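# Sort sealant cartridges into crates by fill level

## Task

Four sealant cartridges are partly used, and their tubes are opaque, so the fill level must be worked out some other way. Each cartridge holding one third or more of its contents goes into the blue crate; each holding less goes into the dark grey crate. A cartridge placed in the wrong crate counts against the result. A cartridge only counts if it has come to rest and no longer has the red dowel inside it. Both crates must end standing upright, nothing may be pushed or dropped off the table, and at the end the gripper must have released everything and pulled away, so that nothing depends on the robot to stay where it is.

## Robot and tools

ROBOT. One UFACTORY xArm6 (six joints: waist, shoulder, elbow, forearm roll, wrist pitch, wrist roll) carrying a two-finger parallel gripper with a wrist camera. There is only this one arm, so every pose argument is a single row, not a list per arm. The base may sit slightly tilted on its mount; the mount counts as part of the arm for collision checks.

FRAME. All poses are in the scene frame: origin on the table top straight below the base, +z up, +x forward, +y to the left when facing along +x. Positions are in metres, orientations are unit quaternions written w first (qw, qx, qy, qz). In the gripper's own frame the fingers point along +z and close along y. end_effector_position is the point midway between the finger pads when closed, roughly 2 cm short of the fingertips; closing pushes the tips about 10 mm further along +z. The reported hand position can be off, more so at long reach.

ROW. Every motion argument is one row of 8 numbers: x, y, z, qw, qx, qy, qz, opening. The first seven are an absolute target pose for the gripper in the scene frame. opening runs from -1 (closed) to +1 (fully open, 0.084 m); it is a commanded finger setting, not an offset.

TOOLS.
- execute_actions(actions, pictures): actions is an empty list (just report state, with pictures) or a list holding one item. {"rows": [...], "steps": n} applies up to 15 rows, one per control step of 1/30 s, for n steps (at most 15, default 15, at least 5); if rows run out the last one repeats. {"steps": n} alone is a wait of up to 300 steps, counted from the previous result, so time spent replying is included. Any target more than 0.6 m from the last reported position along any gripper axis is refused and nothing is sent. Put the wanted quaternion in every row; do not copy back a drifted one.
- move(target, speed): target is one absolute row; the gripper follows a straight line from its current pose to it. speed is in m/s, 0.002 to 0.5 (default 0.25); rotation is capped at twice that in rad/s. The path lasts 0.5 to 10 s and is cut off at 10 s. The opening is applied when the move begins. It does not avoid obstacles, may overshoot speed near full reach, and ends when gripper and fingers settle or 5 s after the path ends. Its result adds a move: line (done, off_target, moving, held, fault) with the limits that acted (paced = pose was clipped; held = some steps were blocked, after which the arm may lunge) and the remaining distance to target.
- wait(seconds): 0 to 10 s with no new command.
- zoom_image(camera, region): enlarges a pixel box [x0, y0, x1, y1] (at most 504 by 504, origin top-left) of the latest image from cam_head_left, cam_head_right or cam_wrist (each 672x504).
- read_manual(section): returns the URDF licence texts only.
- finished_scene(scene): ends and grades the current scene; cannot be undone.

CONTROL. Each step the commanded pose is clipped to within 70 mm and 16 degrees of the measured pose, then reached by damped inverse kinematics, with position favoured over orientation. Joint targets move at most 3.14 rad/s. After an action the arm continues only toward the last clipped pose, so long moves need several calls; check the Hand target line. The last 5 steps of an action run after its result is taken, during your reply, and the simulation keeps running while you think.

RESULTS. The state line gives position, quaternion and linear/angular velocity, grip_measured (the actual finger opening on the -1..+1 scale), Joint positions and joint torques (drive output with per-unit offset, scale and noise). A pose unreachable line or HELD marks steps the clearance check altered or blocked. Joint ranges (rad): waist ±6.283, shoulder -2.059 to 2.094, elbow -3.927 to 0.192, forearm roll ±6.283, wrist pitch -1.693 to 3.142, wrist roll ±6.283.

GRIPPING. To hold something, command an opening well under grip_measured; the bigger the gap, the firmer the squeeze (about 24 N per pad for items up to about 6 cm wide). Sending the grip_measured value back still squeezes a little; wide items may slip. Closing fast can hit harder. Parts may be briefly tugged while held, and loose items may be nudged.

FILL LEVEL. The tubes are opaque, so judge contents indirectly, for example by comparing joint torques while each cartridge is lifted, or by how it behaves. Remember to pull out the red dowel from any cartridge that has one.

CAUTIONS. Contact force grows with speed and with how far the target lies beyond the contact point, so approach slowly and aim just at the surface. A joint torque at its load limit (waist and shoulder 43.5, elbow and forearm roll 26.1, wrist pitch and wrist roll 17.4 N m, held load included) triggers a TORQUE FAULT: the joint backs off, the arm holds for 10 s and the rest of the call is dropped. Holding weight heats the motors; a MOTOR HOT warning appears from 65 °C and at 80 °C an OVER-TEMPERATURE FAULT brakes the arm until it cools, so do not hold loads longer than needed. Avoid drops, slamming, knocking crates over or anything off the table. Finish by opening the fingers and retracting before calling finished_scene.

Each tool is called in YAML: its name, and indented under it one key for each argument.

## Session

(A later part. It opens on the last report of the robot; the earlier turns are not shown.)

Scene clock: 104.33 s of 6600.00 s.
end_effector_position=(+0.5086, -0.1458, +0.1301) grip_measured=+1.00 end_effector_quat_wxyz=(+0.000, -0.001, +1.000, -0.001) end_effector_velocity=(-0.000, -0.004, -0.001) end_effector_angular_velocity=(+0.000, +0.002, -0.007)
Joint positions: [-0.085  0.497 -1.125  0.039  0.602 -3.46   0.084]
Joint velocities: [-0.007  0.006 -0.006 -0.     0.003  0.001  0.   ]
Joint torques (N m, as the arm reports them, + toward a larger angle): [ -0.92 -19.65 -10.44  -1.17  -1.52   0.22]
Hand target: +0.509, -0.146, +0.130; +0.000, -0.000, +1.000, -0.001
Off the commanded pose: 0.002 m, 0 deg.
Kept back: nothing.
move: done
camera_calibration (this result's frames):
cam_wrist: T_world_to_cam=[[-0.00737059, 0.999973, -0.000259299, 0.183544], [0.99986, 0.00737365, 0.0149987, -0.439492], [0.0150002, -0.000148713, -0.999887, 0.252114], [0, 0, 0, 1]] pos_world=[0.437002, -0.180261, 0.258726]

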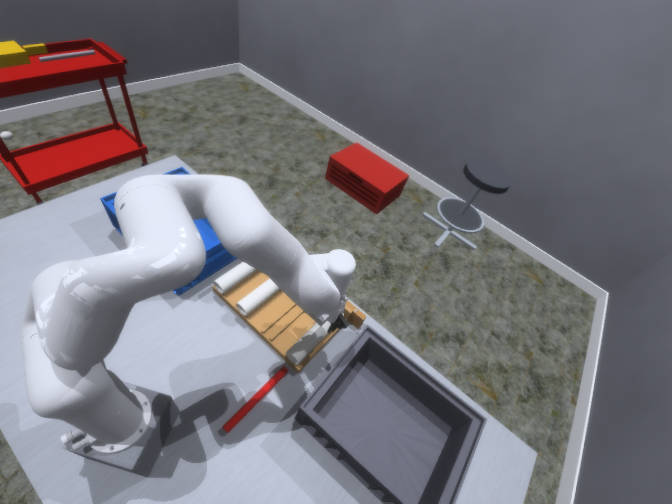

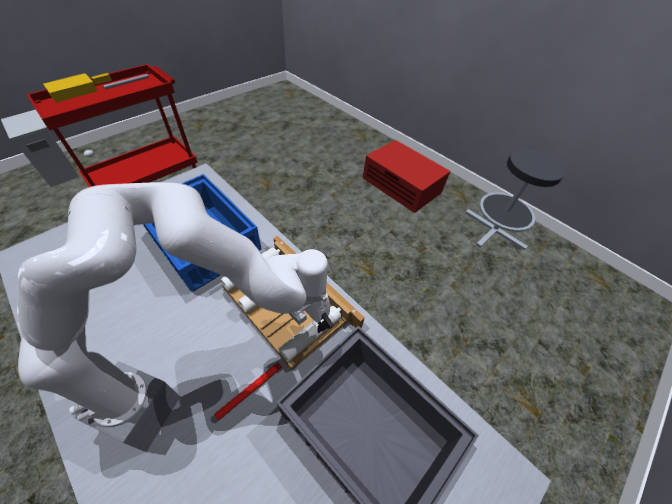

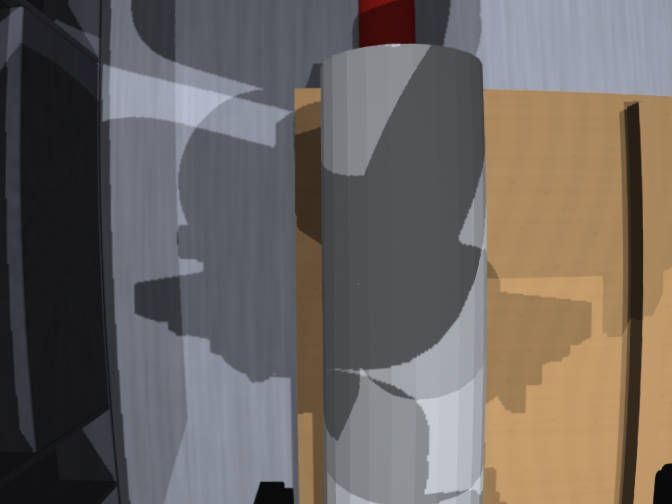

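move:
  target: [0.51,-0.159,0.057,0,0,1,0,1.0]
  speed: 0.2

execute_actions:
  actions:
    - {"rows":[[0.51,-0.159,0.056,0,0,1,0,0.8],[0.51,-0.159,0.056,0,0,1,0,0.62],[0.51,-0.159,0.056,0,0,1,0,0.46],[0.51,-0.159,0.056,0,0,1,0,0.34],[0.51,-0.159,0.056,0,0,1,0,0.26],[0.51,-0.159,0.056,0,0,1,0,0.18],[0.51,-0.159,0.056,0,0,1,0,0.1],[0.51,-0.159,0.056,0,0,1,0,0.02],[0.51,-0.159,0.056,0,0,1,0,-0.08],[0.51,-0.159,0.056,0,0,1,0,-0.18],[0.51,-0.159,0.056,0,0,1,0,-0.28],[0.51,-0.159,0.056,0,0,1,0,-0.38],[0.51,-0.159,0.056,0,0,1,0,-0.46],[0.51,-0.159,0.056,0,0,1,0,-0.5]],"steps":15}

move:
  target: [0.51,-0.159,0.10,0,0,1,0,-0.5]
  speed: 0.12

Scene clock: 105.67 s of 6600.00 s.
end_effector_position=(+0.5104, -0.1591, +0.0575) grip_measured=+1.00 end_effector_quat_wxyz=(+0.001, -0.000, +1.000, -0.000) end_effector_velocity=(-0.003, +0.001, -0.004) end_effector_angular_velocity=(+0.003, +0.009, -0.000)
Joint positions: [-0.104  0.694 -1.189  0.054  0.47  -3.493  0.084]
Joint velocities: [-0.001  0.007  0.001  0.001  0.001 -0.001 -0.   ]
Joint torques (N m, as the arm reports them, + toward a larger angle): [ -0.93 -20.64  -9.58  -1.18  -1.47   0.36]
Hand target: +0.510, -0.159, +0.057; +0.000, -0.000, +1.000, +0.000
Off the commanded pose: 0.001 m, 0 deg.
Kept back: nothing.
move: done
camera_calibration (this result's frames):
cam_wrist: T_world_to_cam=[[-0.0060224, 0.999981, 0.00159981, 0.196043], [0.999858, 0.00599651, 0.015722, -0.440361], [0.0157121, 0.00169426, -0.999875, 0.179422], [0, 0, 0, 1]] pos_world=[0.43866, -0.193703, 0.18601]

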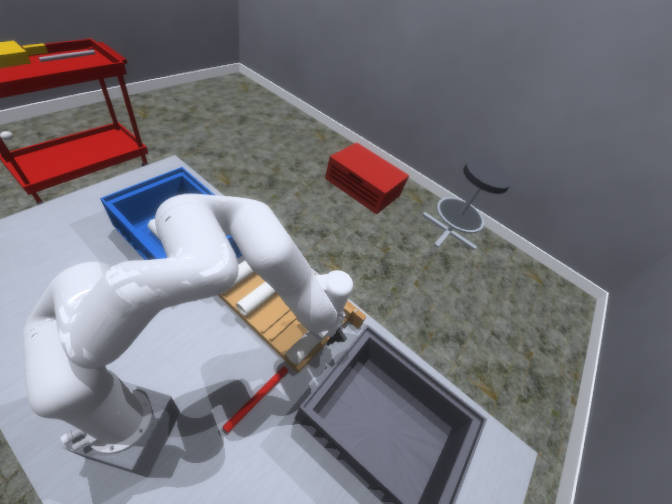

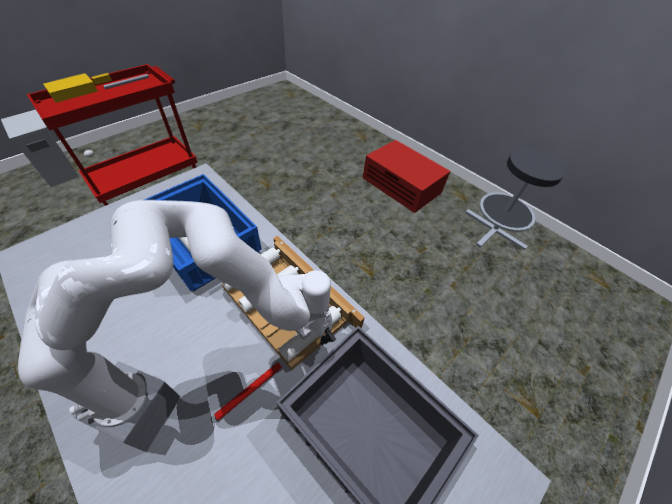

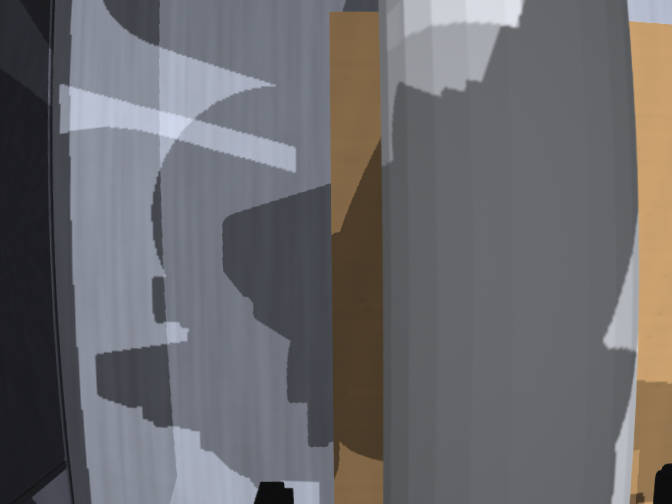

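Scene clock: 106.00 s of 6600.00 s.
end_effector_position=(+0.5100, -0.1583, +0.0561) grip_measured=+0.11 end_effector_quat_wxyz=(-0.000, -0.000, +1.000, +0.000) end_effector_velocity=(+0.000, +0.000, -0.000) end_effector_angular_velocity=(+0.001, -0.001, -0.002)
Joint positions: [-0.103  0.697 -1.189  0.055  0.469 -3.493  0.049]
Joint velocities: [-0.     0.001 -0.001  0.002 -0.     0.     0.   ]
Joint torques (N m, as the arm reports them, + toward a larger angle): [ -3.2  -19.84  -9.8   -1.79  -2.01   0.31]
Steps of this call (steps 1 to 10: the first 10 steps of this action). Readings (end_effector_position):
1: (+0.5103, -0.1591, +0.0573)
2: (+0.5104, -0.1591, +0.0571)
4: (+0.5102, -0.1590, +0.0565)
8: (+0.5100, -0.1583, +0.0561)
10: the state above

Scene clock: 107.07 s of 6600.00 s.
end_effector_position=(+0.5095, -0.1589, +0.0994) grip_measured=+0.11 end_effector_quat_wxyz=(-0.001, +0.000, +1.000, +0.000) end_effector_velocity=(+0.002, -0.000, +0.003) end_effector_angular_velocity=(-0.002, -0.004, +0.001)
Joint positions: [-0.107  0.585 -1.158  0.047  0.551 -3.488  0.049]
Joint velocities: [ 0.    -0.005 -0.002 -0.001  0.002  0.     0.   ]
Joint torques (N m, as the arm reports them, + toward a larger angle): [ -1.25 -21.68 -11.14  -1.17  -1.78   0.34]
Hand target: +0.510, -0.159, +0.100; -0.000, +0.000, +1.000, -0.000
Off your previous action's commanded pose: 0.001 m, 0 deg at its last step (step 5 of this call).
Off the commanded pose: 0.001 m, 0 deg.
Kept back: nothing.
move: done
camera_calibration (this result's frames):
cam_wrist: T_world_to_cam=[[-0.00577375, 0.999981, 0.00225634, 0.195568], [0.999894, 0.00574299, 0.0134056, -0.439895], [0.0133924, 0.0023335, -0.999908, 0.222643], [0, 0, 0, 1]] pos_world=[0.437996, -0.193557, 0.228079]

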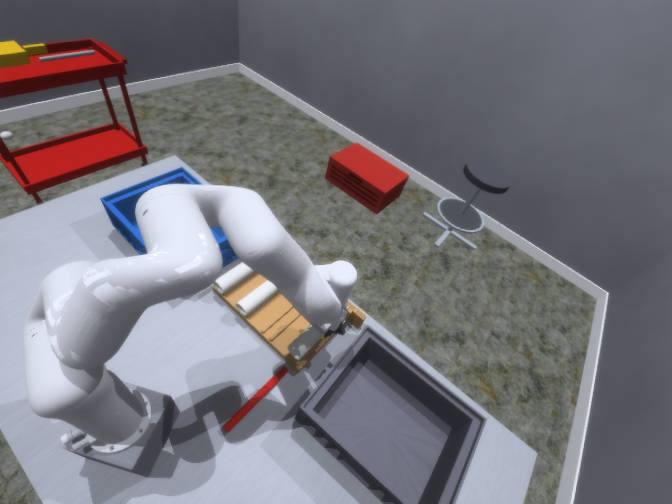

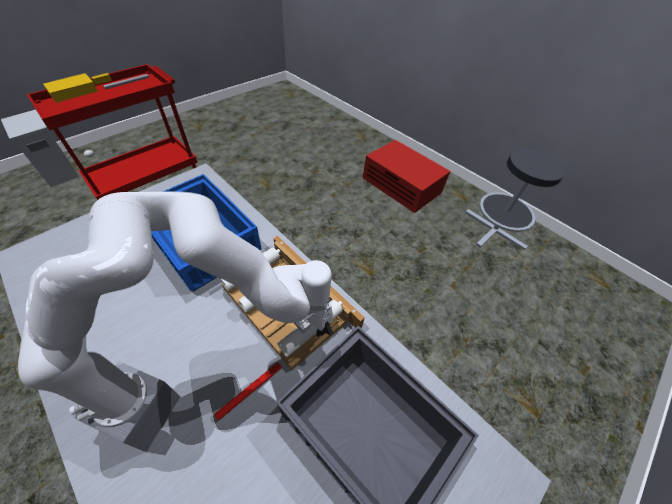

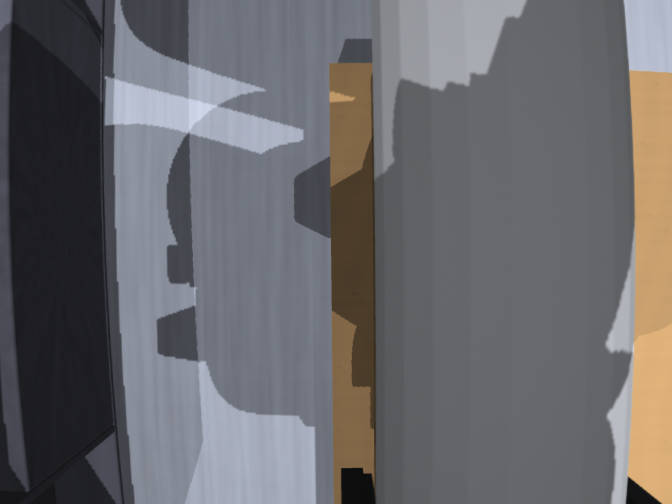

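move:
  target: [0.50,-0.12,0.22,0,0,1,0,-0.5]
  speed: 0.35

move:
  target: [0.49,0.45,0.22,0,-0.7071,0.7071,0,-0.5]
  speed: 0.45

move:
  target: [0.49,0.45,0.06,0,-0.7071,0.7071,0,-0.5]
  speed: 0.25

Scene clock: 108.27 s of 6600.00 s.
end_effector_position=(+0.4995, -0.1200, +0.2191) grip_measured=+0.11 end_effector_quat_wxyz=(-0.001, +0.000, +1.000, +0.000) end_effector_velocity=(+0.006, -0.001, +0.009) end_effector_angular_velocity=(-0.006, -0.021, +0.001)
Joint positions: [-0.048  0.267 -1.083  0.032  0.792 -3.412  0.049]
Joint velocities: [ 0.001 -0.012 -0.008 -0.001 -0.001  0.001  0.   ]
Joint torques (N m, as the arm reports them, + toward a larger angle): [ -1.   -19.33 -12.69  -1.32  -1.8    0.31]
Hand target: +0.500, -0.120, +0.220; +0.000, +0.000, +1.000, -0.000
Off the commanded pose: 0.001 m, 0 deg.
Kept back: nothing.
move: done
camera_calibration (this result's frames):
cam_wrist: T_world_to_cam=[[-0.00547816, 0.999982, 0.00235028, 0.156152], [0.999902, 0.00544742, 0.0128931, -0.431662], [0.01288, 0.00242068, -0.999914, 0.342689], [0, 0, 0, 1]] pos_world=[0.428062, -0.154627, 0.347858]

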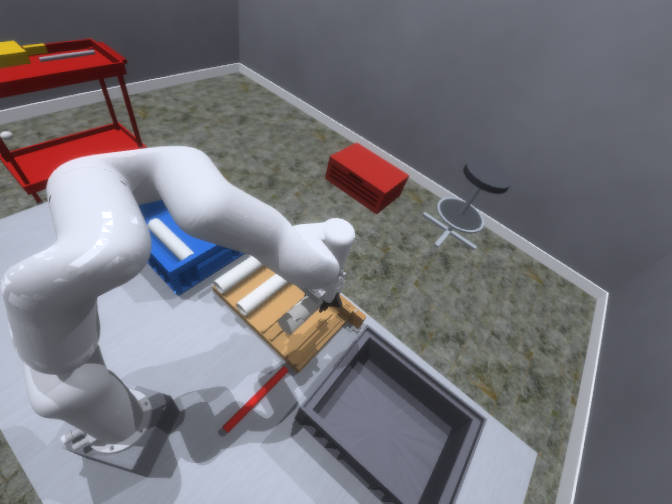

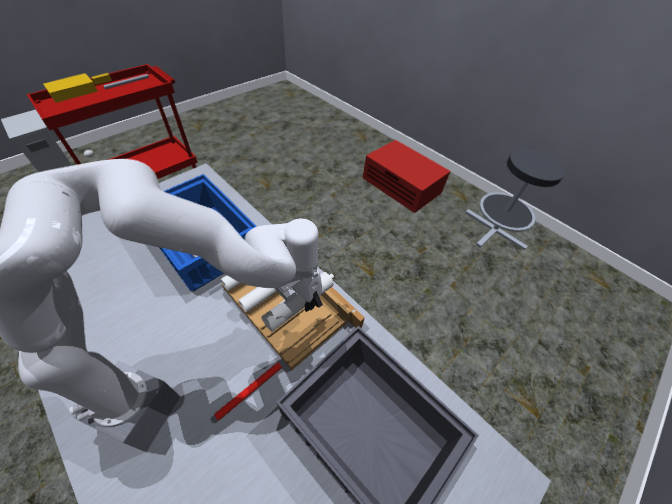

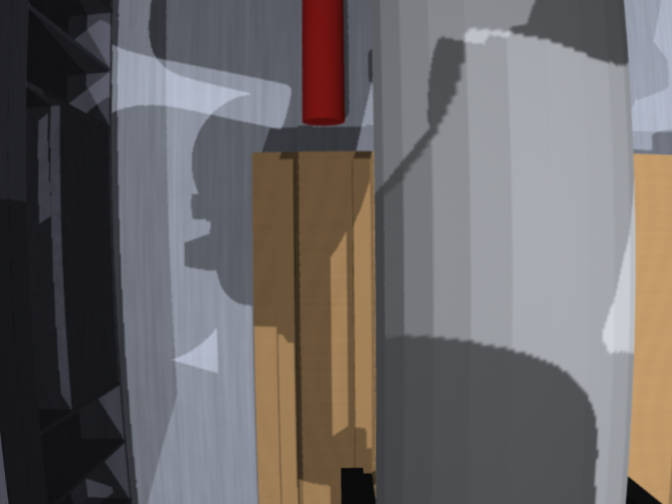

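Scene clock: 110.67 s of 6600.00 s.
end_effector_position=(+0.4916, +0.4504, +0.2202) grip_measured=+0.11 end_effector_quat_wxyz=(-0.001, +0.707, -0.707, -0.001) end_effector_velocity=(-0.001, +0.003, -0.001) end_effector_angular_velocity=(-0.004, +0.006, +0.006)
Joint positions: [ 0.945  0.767 -1.895 -0.009  1.093 -3.962  0.049]
Joint velocities: [ 0.004  0.011 -0.018  0.001  0.013 -0.003 -0.   ]
Joint torques (N m, as the arm reports them, + toward a larger angle): [ -0.61 -26.46 -14.37  -1.34  -1.85   0.34]
Hand target: +0.491, +0.451, +0.220; -0.001, +0.707, -0.707, -0.001
Off the commanded pose: 0.002 m, 0 deg.
Kept back: nothing.
move: done
camera_calibration (this result's frames):
cam_wrist: T_world_to_cam=[[-0.999987, -0.00486581, 0.00135487, 0.527485], [-0.00484212, 0.999844, 0.0169704, -0.381757], [-0.00143723, 0.0169636, -0.999855, 0.342985], [0, 0, 0, 1]] pos_world=[0.526123, 0.378446, 0.348699]

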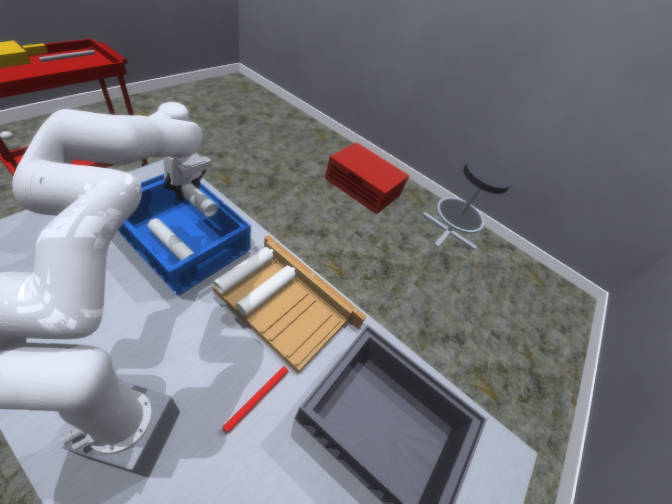

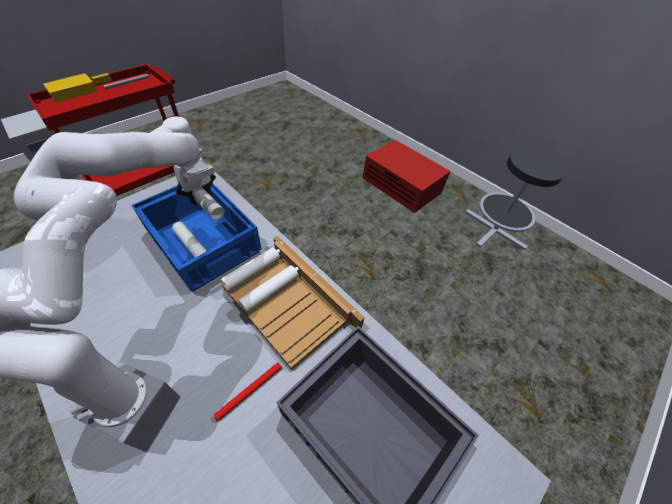

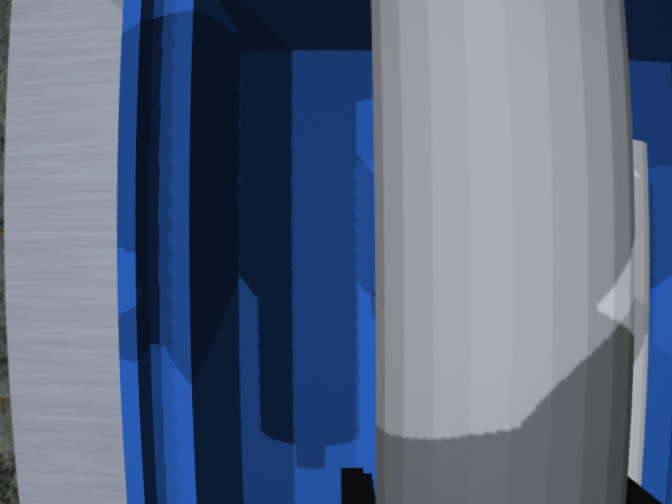

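Scene clock: 112.07 s of 6600.00 s.
end_effector_position=(+0.4902, +0.4502, +0.0601) grip_measured=+0.11 end_effector_quat_wxyz=(-0.000, +0.707, -0.707, -0.000) end_effector_velocity=(+0.001, +0.001, +0.002) end_effector_angular_velocity=(+0.002, -0.003, +0.002)
Joint positions: [ 0.944  1.047 -1.907 -0.012  0.826 -3.96   0.049]
Joint velocities: [ 0.    -0.    -0.004 -0.001  0.    -0.001 -0.   ]
Joint torques (N m, as the arm reports them, + toward a larger angle): [ -0.26 -27.37 -12.98  -1.27  -1.7    0.38]
Hand target: +0.490, +0.450, +0.060; -0.000, +0.707, -0.707, -0.000
Off the commanded pose: 0.000 m, 0 deg.
Kept back: nothing.
move: done
camera_calibration (this result's frames):
cam_wrist: T_world_to_cam=[[-0.99998, -0.00600222, 0.00173145, 0.526788], [-0.00597562, 0.99987, 0.0149808, -0.37821], [-0.00182115, 0.0149701, -0.999886, 0.183946], [0, 0, 0, 1]] pos_world=[0.524853, 0.378569, 0.188679]

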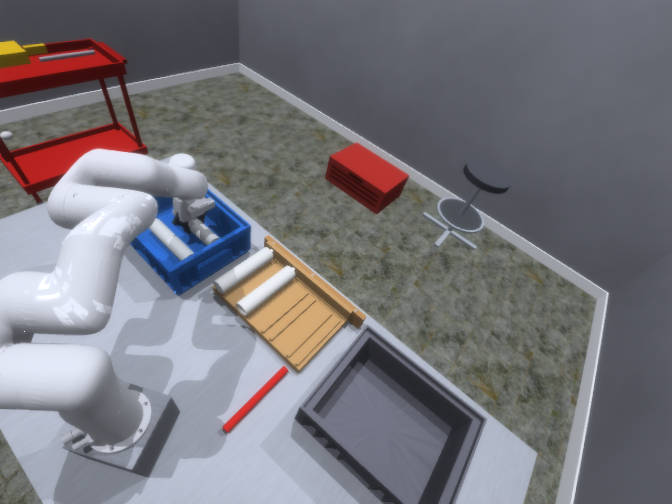

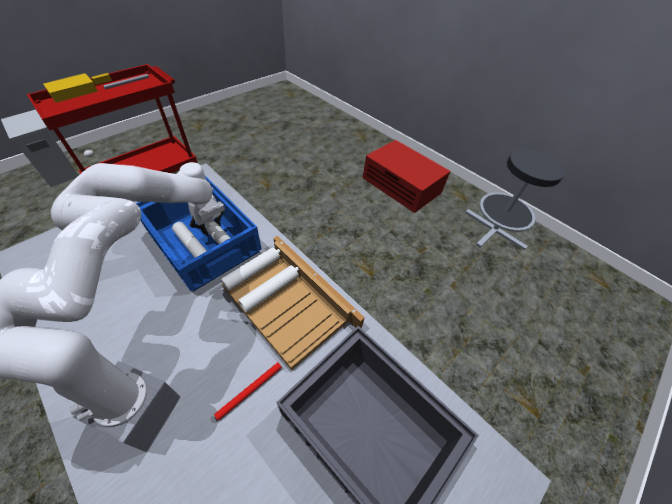

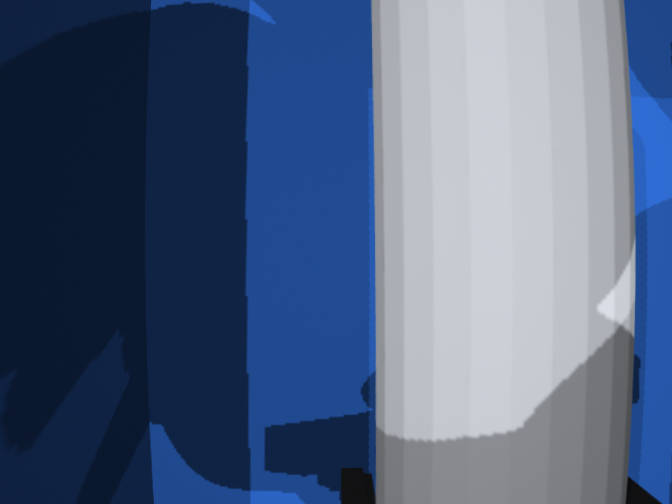

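Lower slowly to contact (~0.040) and release.

move:
  target: [0.49,0.45,0.0405,0,-0.7071,0.7071,0,-0.5]
  speed: 0.05

Scene clock: 113.07 s of 6600.00 s.
end_effector_position=(+0.4901, +0.4501, +0.0408) grip_measured=+0.11 end_effector_quat_wxyz=(-0.000, +0.707, -0.707, +0.000) end_effector_velocity=(+0.003, +0.003, +0.004) end_effector_angular_velocity=(+0.008, -0.009, -0.000)
Joint positions: [ 0.944  1.093 -1.931 -0.013  0.804 -3.96   0.049]
Joint velocities: [-0.    -0.002 -0.007 -0.    -0.003 -0.    -0.   ]
Joint torques (N m, as the arm reports them, + toward a larger angle): [ -0.21 -27.82 -12.69  -1.26  -1.69   0.32]
Hand target: +0.490, +0.450, +0.040; -0.000, +0.707, -0.707, -0.000
Off the commanded pose: 0.000 m, 0 deg.
Kept back: nothing.
move: done
camera_calibration (this result's frames):
cam_wrist: T_world_to_cam=[[-0.999981, -0.00587394, 0.00161221, 0.52666], [-0.00584916, 0.999871, 0.0149688, -0.377856], [-0.00169993, 0.0149591, -0.999887, 0.164586], [0, 0, 0, 1]] pos_world=[0.52472, 0.378439, 0.169374]

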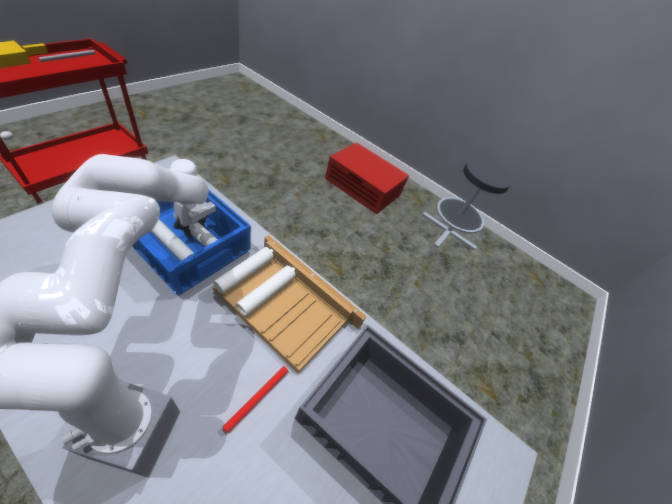

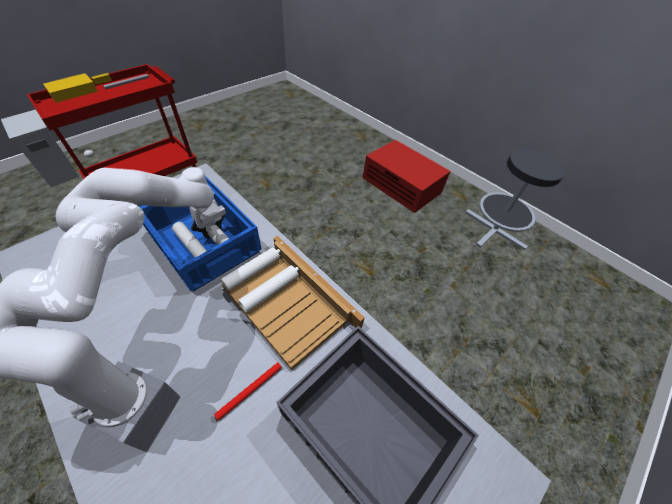

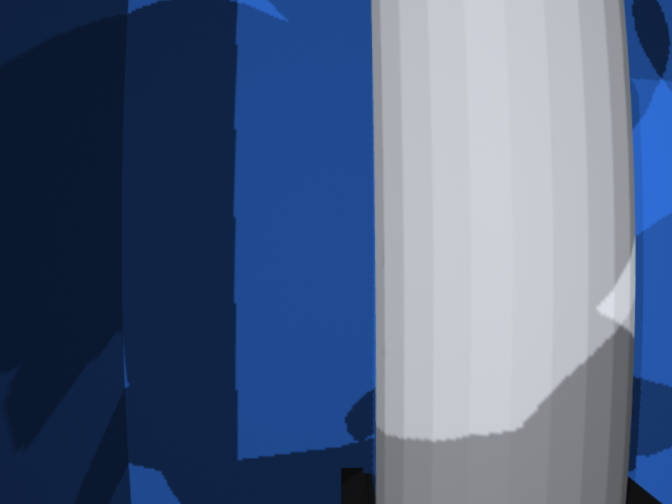

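execute_actions:
  actions:
    - {"rows":[[0.49,0.45,0.0397,0,-0.7071,0.7071,0,-0.5],[0.49,0.45,0.039,0,-0.7071,0.7071,0,-0.5],[0.49,0.45,0.0382,0,-0.7071,0.7071,0,-0.5],[0.49,0.45,0.0375,0,-0.7071,0.7071,0,-0.5],[0.49,0.45,0.0367,0,-0.7071,0.7071,0,-0.5],[0.49,0.45,0.036,0,-0.7071,0.7071,0,-0.5]],"steps":15}

Scene clock: 113.63 s of 6600.00 s.
end_effector_position=(+0.4914, +0.4513, +0.0391) grip_measured=+0.11 end_effector_quat_wxyz=(-0.002, +0.707, -0.707, +0.000) end_effector_velocity=(+0.001, +0.000, -0.003) end_effector_angular_velocity=(+0.001, -0.001, -0.002)
Joint positions: [ 0.944  1.101 -1.939 -0.013  0.8   -3.96   0.049]
Joint velocities: [-0.001  0.01  -0.009  0.001 -0.003  0.001  0.   ]
Joint torques (N m, as the arm reports them, + toward a larger angle): [ -0.46 -22.46 -10.49  -1.29  -1.95   0.27]
Steps of this call (steps 1 to 7: nothing new was sent; steps 8 to 17: the first 10 steps of this action). Readings (end_effector_position):
8: (+0.4900, +0.4500, +0.0405)
9: (+0.4901, +0.4501, +0.0404)
11: (+0.4902, +0.4502, +0.0397)
15: (+0.4912, +0.4511, +0.0392)
17: the state above

execute_actions:
  actions:
    - {"rows":[[0.49,0.45,0.040,0,-0.7071,0.7071,0,-0.3],[0.49,0.45,0.040,0,-0.7071,0.7071,0,-0.1],[0.49,0.45,0.040,0,-0.7071,0.7071,0,0.05],[0.49,0.45,0.040,0,-0.7071,0.7071,0,0.15],[0.49,0.45,0.040,0,-0.7071,0.7071,0,0.3],[0.49,0.45,0.040,0,-0.7071,0.7071,0,0.45],[0.49,0.45,0.040,0,-0.7071,0.7071,0,0.6],[0.49,0.45,0.040,0,-0.7071,0.7071,0,0.7]],"steps":14}

move:
  target: [0.49,0.45,0.19,0,-0.7071,0.7071,0,0.7]
  speed: 0.35

move:
  target: [0.50,0.182,0.14,0,0,1,0,1.0]
  speed: 0.5

Scene clock: 114.17 s of 6600.00 s.
end_effector_position=(+0.4880, +0.4482, +0.0364) grip_measured=+0.66 end_effector_quat_wxyz=(+0.003, +0.707, -0.707, -0.000) end_effector_velocity=(+0.001, -0.003, +0.001) end_effector_angular_velocity=(-0.004, +0.003, -0.002)
Joint positions: [ 0.944  1.099 -1.929 -0.012  0.804 -3.96   0.071]
Joint velocities: [-0.003 -0.004  0.003 -0.001  0.005 -0.     0.048]
Joint torques (N m, as the arm reports them, + toward a larger angle): [ -0.52 -27.12 -12.24  -1.27  -1.68   0.25]
Off your previous action's commanded pose: 0.003 m, 0 deg at its last step (step 5 of this call).
Steps of this call (steps 1 to 5: the last 5 steps of your previous action; steps 6 to 7: nothing new was sent; steps 8 to 16: the first 9 steps of this action). Readings (end_effector_position):
8: (+0.4913, +0.4512, +0.0387)
9: (+0.4911, +0.4510, +0.0389)
11: (+0.4906, +0.4506, +0.0390)
15: (+0.4882, +0.4484, +0.0366)
16: the state above

Scene clock: 115.70 s of 6600.00 s.
end_effector_position=(+0.4898, +0.4498, +0.1898) grip_measured=+0.70 end_effector_quat_wxyz=(+0.000, +0.707, -0.707, +0.000) end_effector_velocity=(+0.001, -0.000, +0.001) end_effector_angular_velocity=(+0.001, -0.002, -0.002)
Joint positions: [ 0.946  0.801 -1.864 -0.011  1.03  -3.96   0.073]
Joint velocities: [-0.    -0.001  0.    -0.001 -0.001  0.002  0.   ]
Joint torques (N m, as the arm reports them, + toward a larger angle): [ -0.41 -24.94 -12.75  -1.35  -1.55   0.31]
Hand target: +0.490, +0.450, +0.190; +0.000, +0.707, -0.707, +0.000
Off your previous action's commanded pose: 0.001 m, 0 deg at its last step (step 5 of this call).
Off the commanded pose: 0.000 m, 0 deg.
Kept back: nothing.
move: done
camera_calibration (this result's frames):
cam_wrist: T_world_to_cam=[[-0.999981, -0.00574067, 0.00219514, 0.525934], [-0.00570872, 0.999882, 0.0142935, -0.379713], [-0.00227694, 0.0142807, -0.999895, 0.314173], [0, 0, 0, 1]] pos_world=[0.524471, 0.3782, 0.318413]

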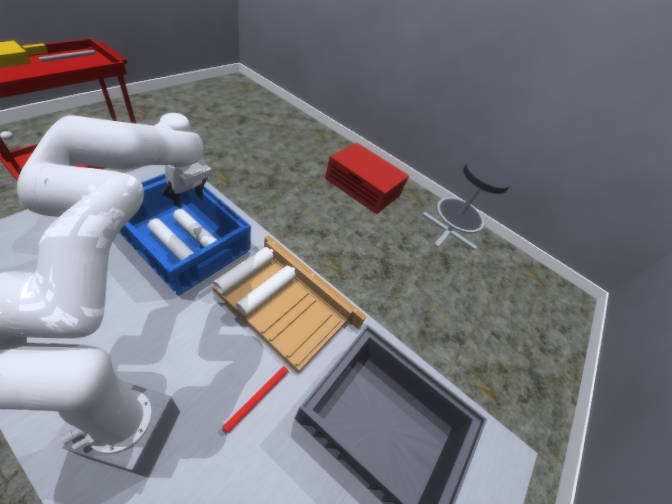

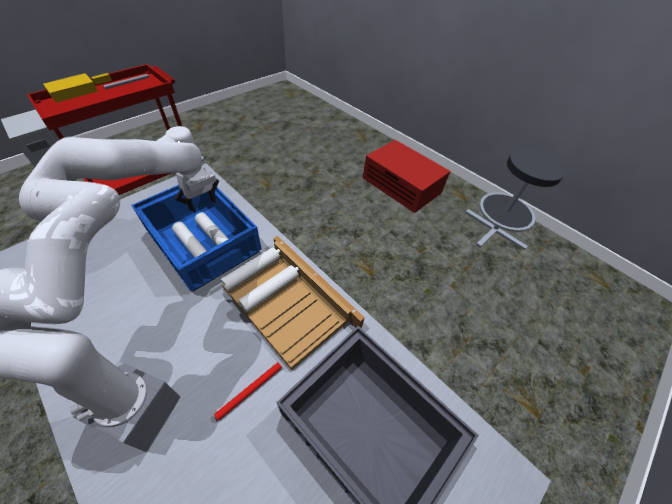

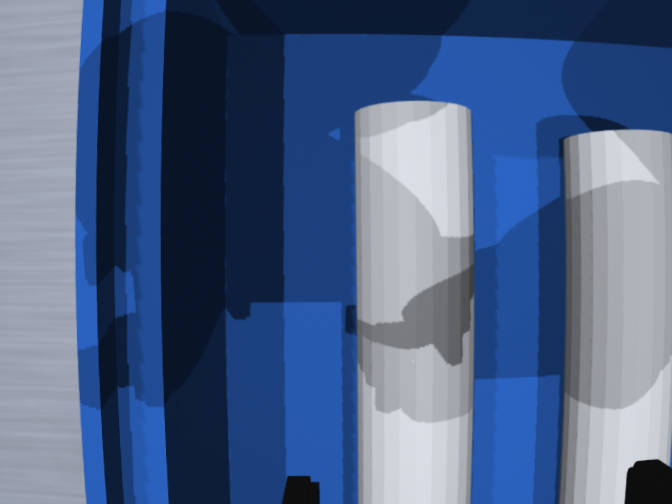

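Scene clock: 117.83 s of 6600.00 s.
end_effector_position=(+0.5017, +0.1837, +0.1426) grip_measured=+1.00 end_effector_quat_wxyz=(+0.003, -0.001, +1.000, +0.001) end_effector_velocity=(-0.000, -0.004, -0.002) end_effector_angular_velocity=(-0.003, +0.001, -0.013)
Joint positions: [ 0.549  0.463 -1.128  0.007  0.623 -2.8    0.084]
Joint velocities: [-0.006  0.002  0.005 -0.003 -0.005  0.009  0.   ]
Joint torques (N m, as the arm reports them, + toward a larger angle): [-5.2  -9.34 -3.93 -2.98  0.35  0.45]
Hand target: +0.500, +0.182, +0.140; +0.000, -0.000, +1.000, -0.000
Off the commanded pose: 0.004 m, 0 deg.
Kept back: nothing.
move: off_target
camera_calibration (this result's frames):
cam_wrist: T_world_to_cam=[[-0.00841666, 0.999957, 0.00400699, -0.146028], [0.999735, 0.00832872, 0.0214792, -0.436196], [0.0214449, 0.00418671, -0.999761, 0.260763], [0, 0, 0, 1]] pos_world=[0.429259, 0.148563, 0.270655]

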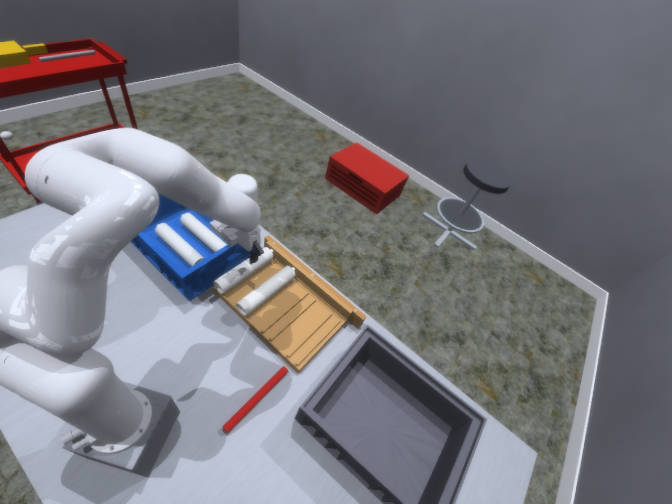

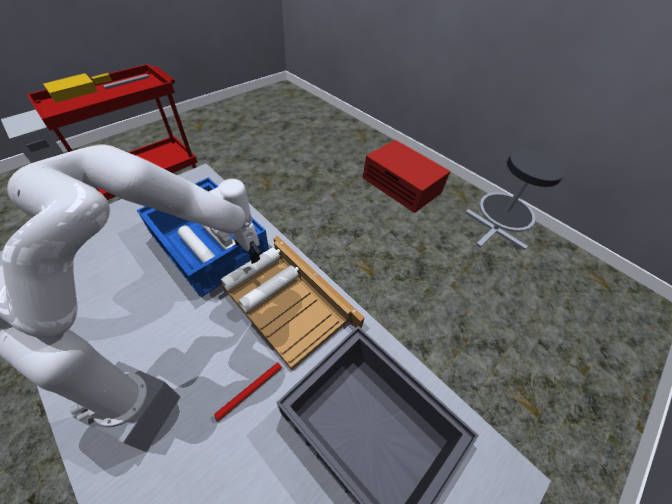

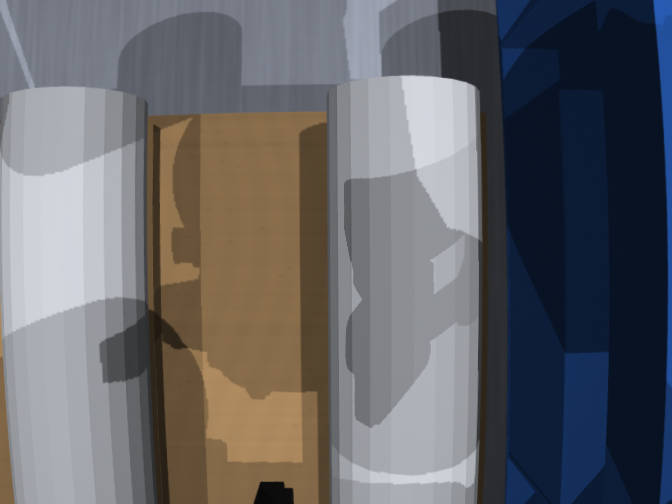

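move:
  target: [0.50,0.182,0.20,0,0,1,0,1.0]
  speed: 0.1

Scene clock: 119.03 s of 6600.00 s.
end_effector_position=(+0.4996, +0.1818, +0.1994) grip_measured=+1.00 end_effector_quat_wxyz=(-0.001, +0.000, +1.000, -0.000) end_effector_velocity=(+0.002, +0.001, +0.003) end_effector_angular_velocity=(+0.002, -0.005, -0.002)
Joint positions: [ 0.547  0.341 -1.138  0.007  0.764 -2.799  0.084]
Joint velocities: [ 0.    -0.004 -0.004  0.001  0.003  0.002 -0.   ]
Joint torques (N m, as the arm reports them, + toward a larger angle): [ -0.59 -18.83 -11.59  -1.22  -1.53   0.24]
Hand target: +0.500, +0.182, +0.200; +0.000, +0.000, +1.000, -0.000
Off the commanded pose: 0.001 m, 0 deg.
Kept back: nothing.
move: done
camera_calibration (this result's frames):
cam_wrist: T_world_to_cam=[[-0.0057615, 0.999982, 0.00140933, -0.14522], [0.999892, 0.00574193, 0.0135205, -0.433307], [0.0135122, 0.00148707, -0.999908, 0.322066], [0, 0, 0, 1]] pos_world=[0.428072, 0.147227, 0.3281]

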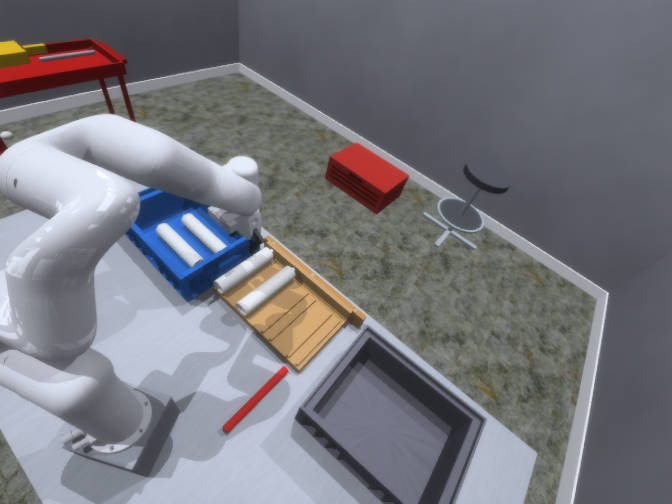

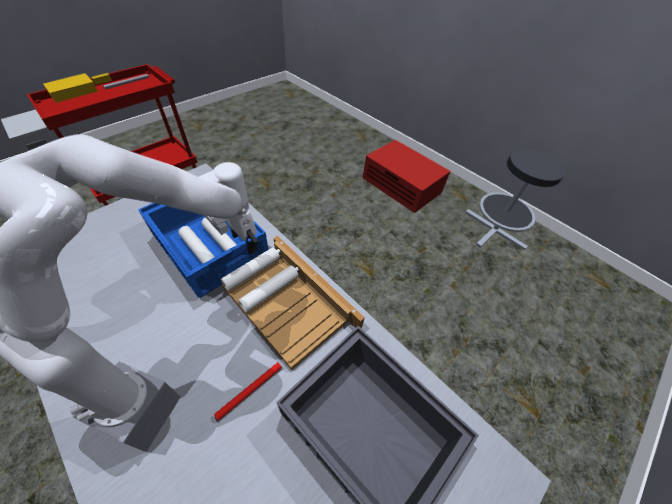

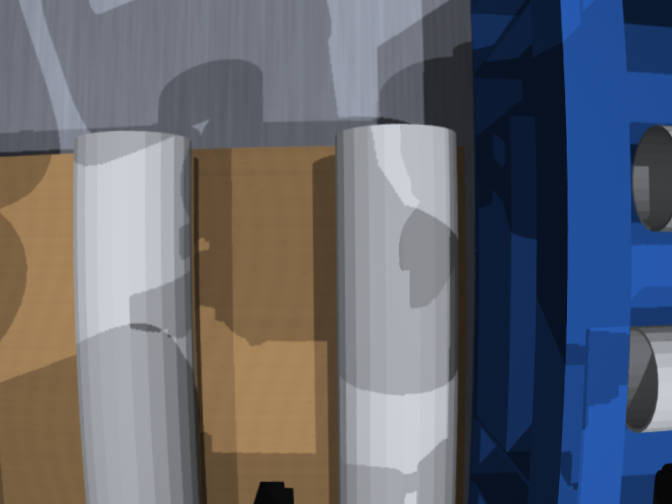

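move:
  target: [0.45,0.188,0.17,0,-0.7071,0.7071,0,-1.0]
  speed: 0.4

move:
  target: [0.45,0.188,0.109,0,-0.7071,0.7071,0,-1.0]
  speed: 0.15

Scene clock: 123.87 s of 6600.00 s.
end_effector_position=(+0.4502, +0.1883, +0.1700) grip_measured=-1.00 end_effector_quat_wxyz=(-0.000, +0.707, -0.707, +0.000) end_effector_velocity=(-0.000, +0.001, -0.000) end_effector_angular_velocity=(+0.003, +0.001, +0.008)
Joint positions: [ 0.595  0.282 -0.942  0.005  0.625 -4.321  0.   ]
Joint velocities: [ 0.     0.     0.001  0.006 -0.001 -0.013  0.   ]
Joint torques (N m, as the arm reports them, + toward a larger angle): [ -0.52 -17.08 -10.68  -1.2   -1.65   0.44]
Hand target: +0.450, +0.188, +0.170; -0.000, +0.707, -0.707, -0.000
Off the commanded pose: 0.000 m, 0 deg.
Kept back: nothing.
move: done
camera_calibration (this result's frames):
cam_wrist: T_world_to_cam=[[-0.999986, -0.00505833, 0.00170977, 0.484821], [-0.00503268, 0.999879, 0.0146867, -0.118536], [-0.00178386, 0.0146779, -0.999891, 0.297711], [0, 0, 0, 1]] pos_world=[0.484748, 0.116604, 0.298591]

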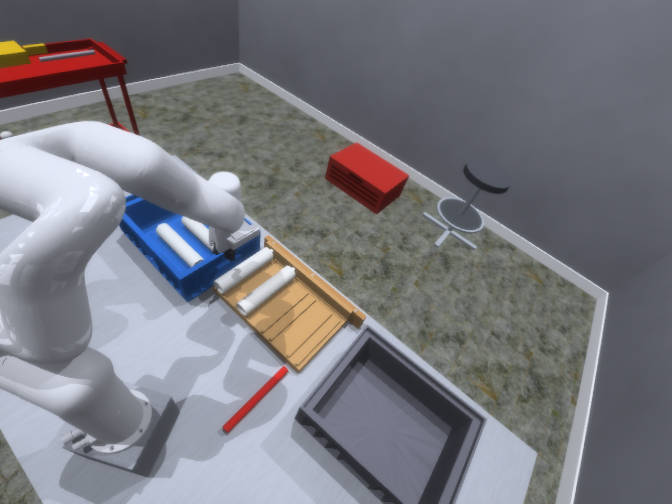

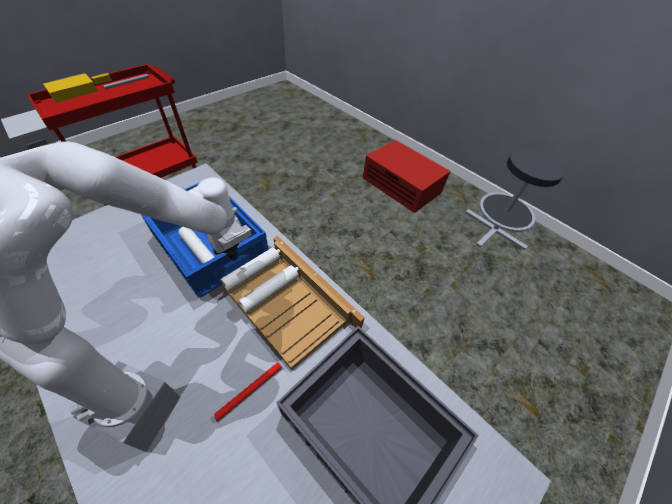

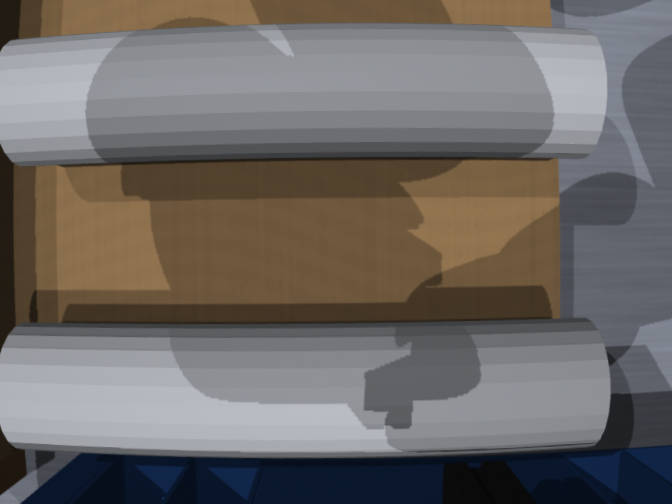

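Scene clock: 124.73 s of 6600.00 s.
end_effector_position=(+0.4504, +0.1882, +0.1094) grip_measured=-1.00 end_effector_quat_wxyz=(-0.001, +0.707, -0.707, +0.000) end_effector_velocity=(-0.002, -0.001, -0.003) end_effector_angular_velocity=(-0.002, +0.004, +0.001)
Joint positions: [ 0.595  0.435 -0.947  0.007  0.476 -4.323  0.   ]
Joint velocities: [ 0.     0.006  0.002 -0.    -0.003 -0.     0.   ]
Joint torques (N m, as the arm reports them, + toward a larger angle): [ -0.63 -18.08  -9.69  -1.16  -1.59   0.25]
Hand target: +0.450, +0.188, +0.109; -0.000, +0.707, -0.707, -0.000
Off the commanded pose: 0.001 m, 0 deg.
Kept back: nothing.
move: done
camera_calibration (this result's frames):
cam_wrist: T_world_to_cam=[[-0.999982, -0.00592763, 0.000924009, 0.485414], [-0.00591292, 0.999867, 0.0151839, -0.117244], [-0.00101389, 0.0151782, -0.999884, 0.236728], [0, 0, 0, 1]] pos_world=[0.484952, 0.116512, 0.238032]

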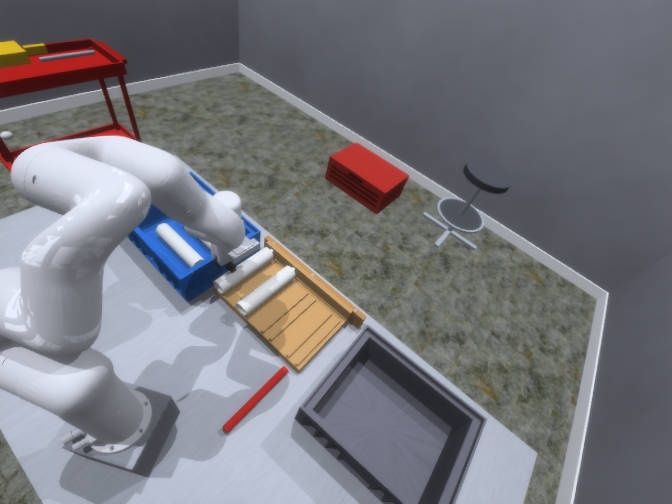

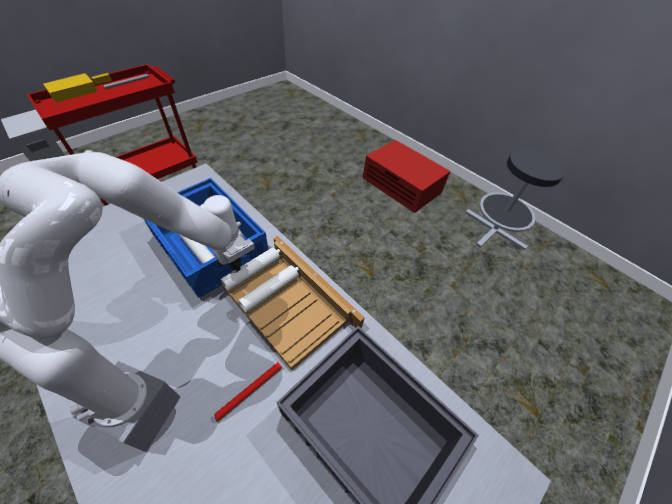

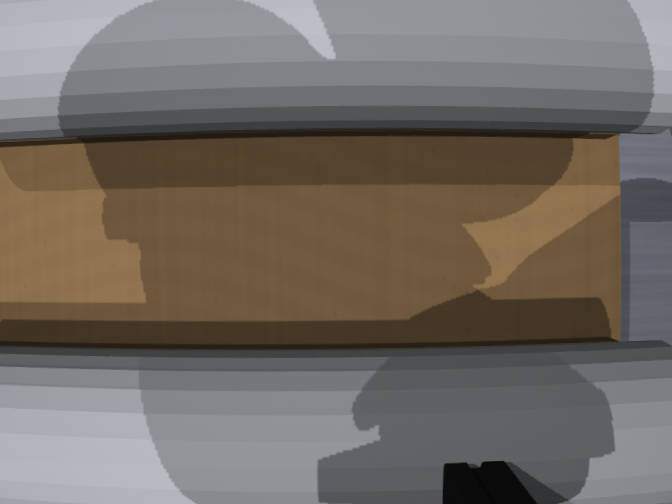

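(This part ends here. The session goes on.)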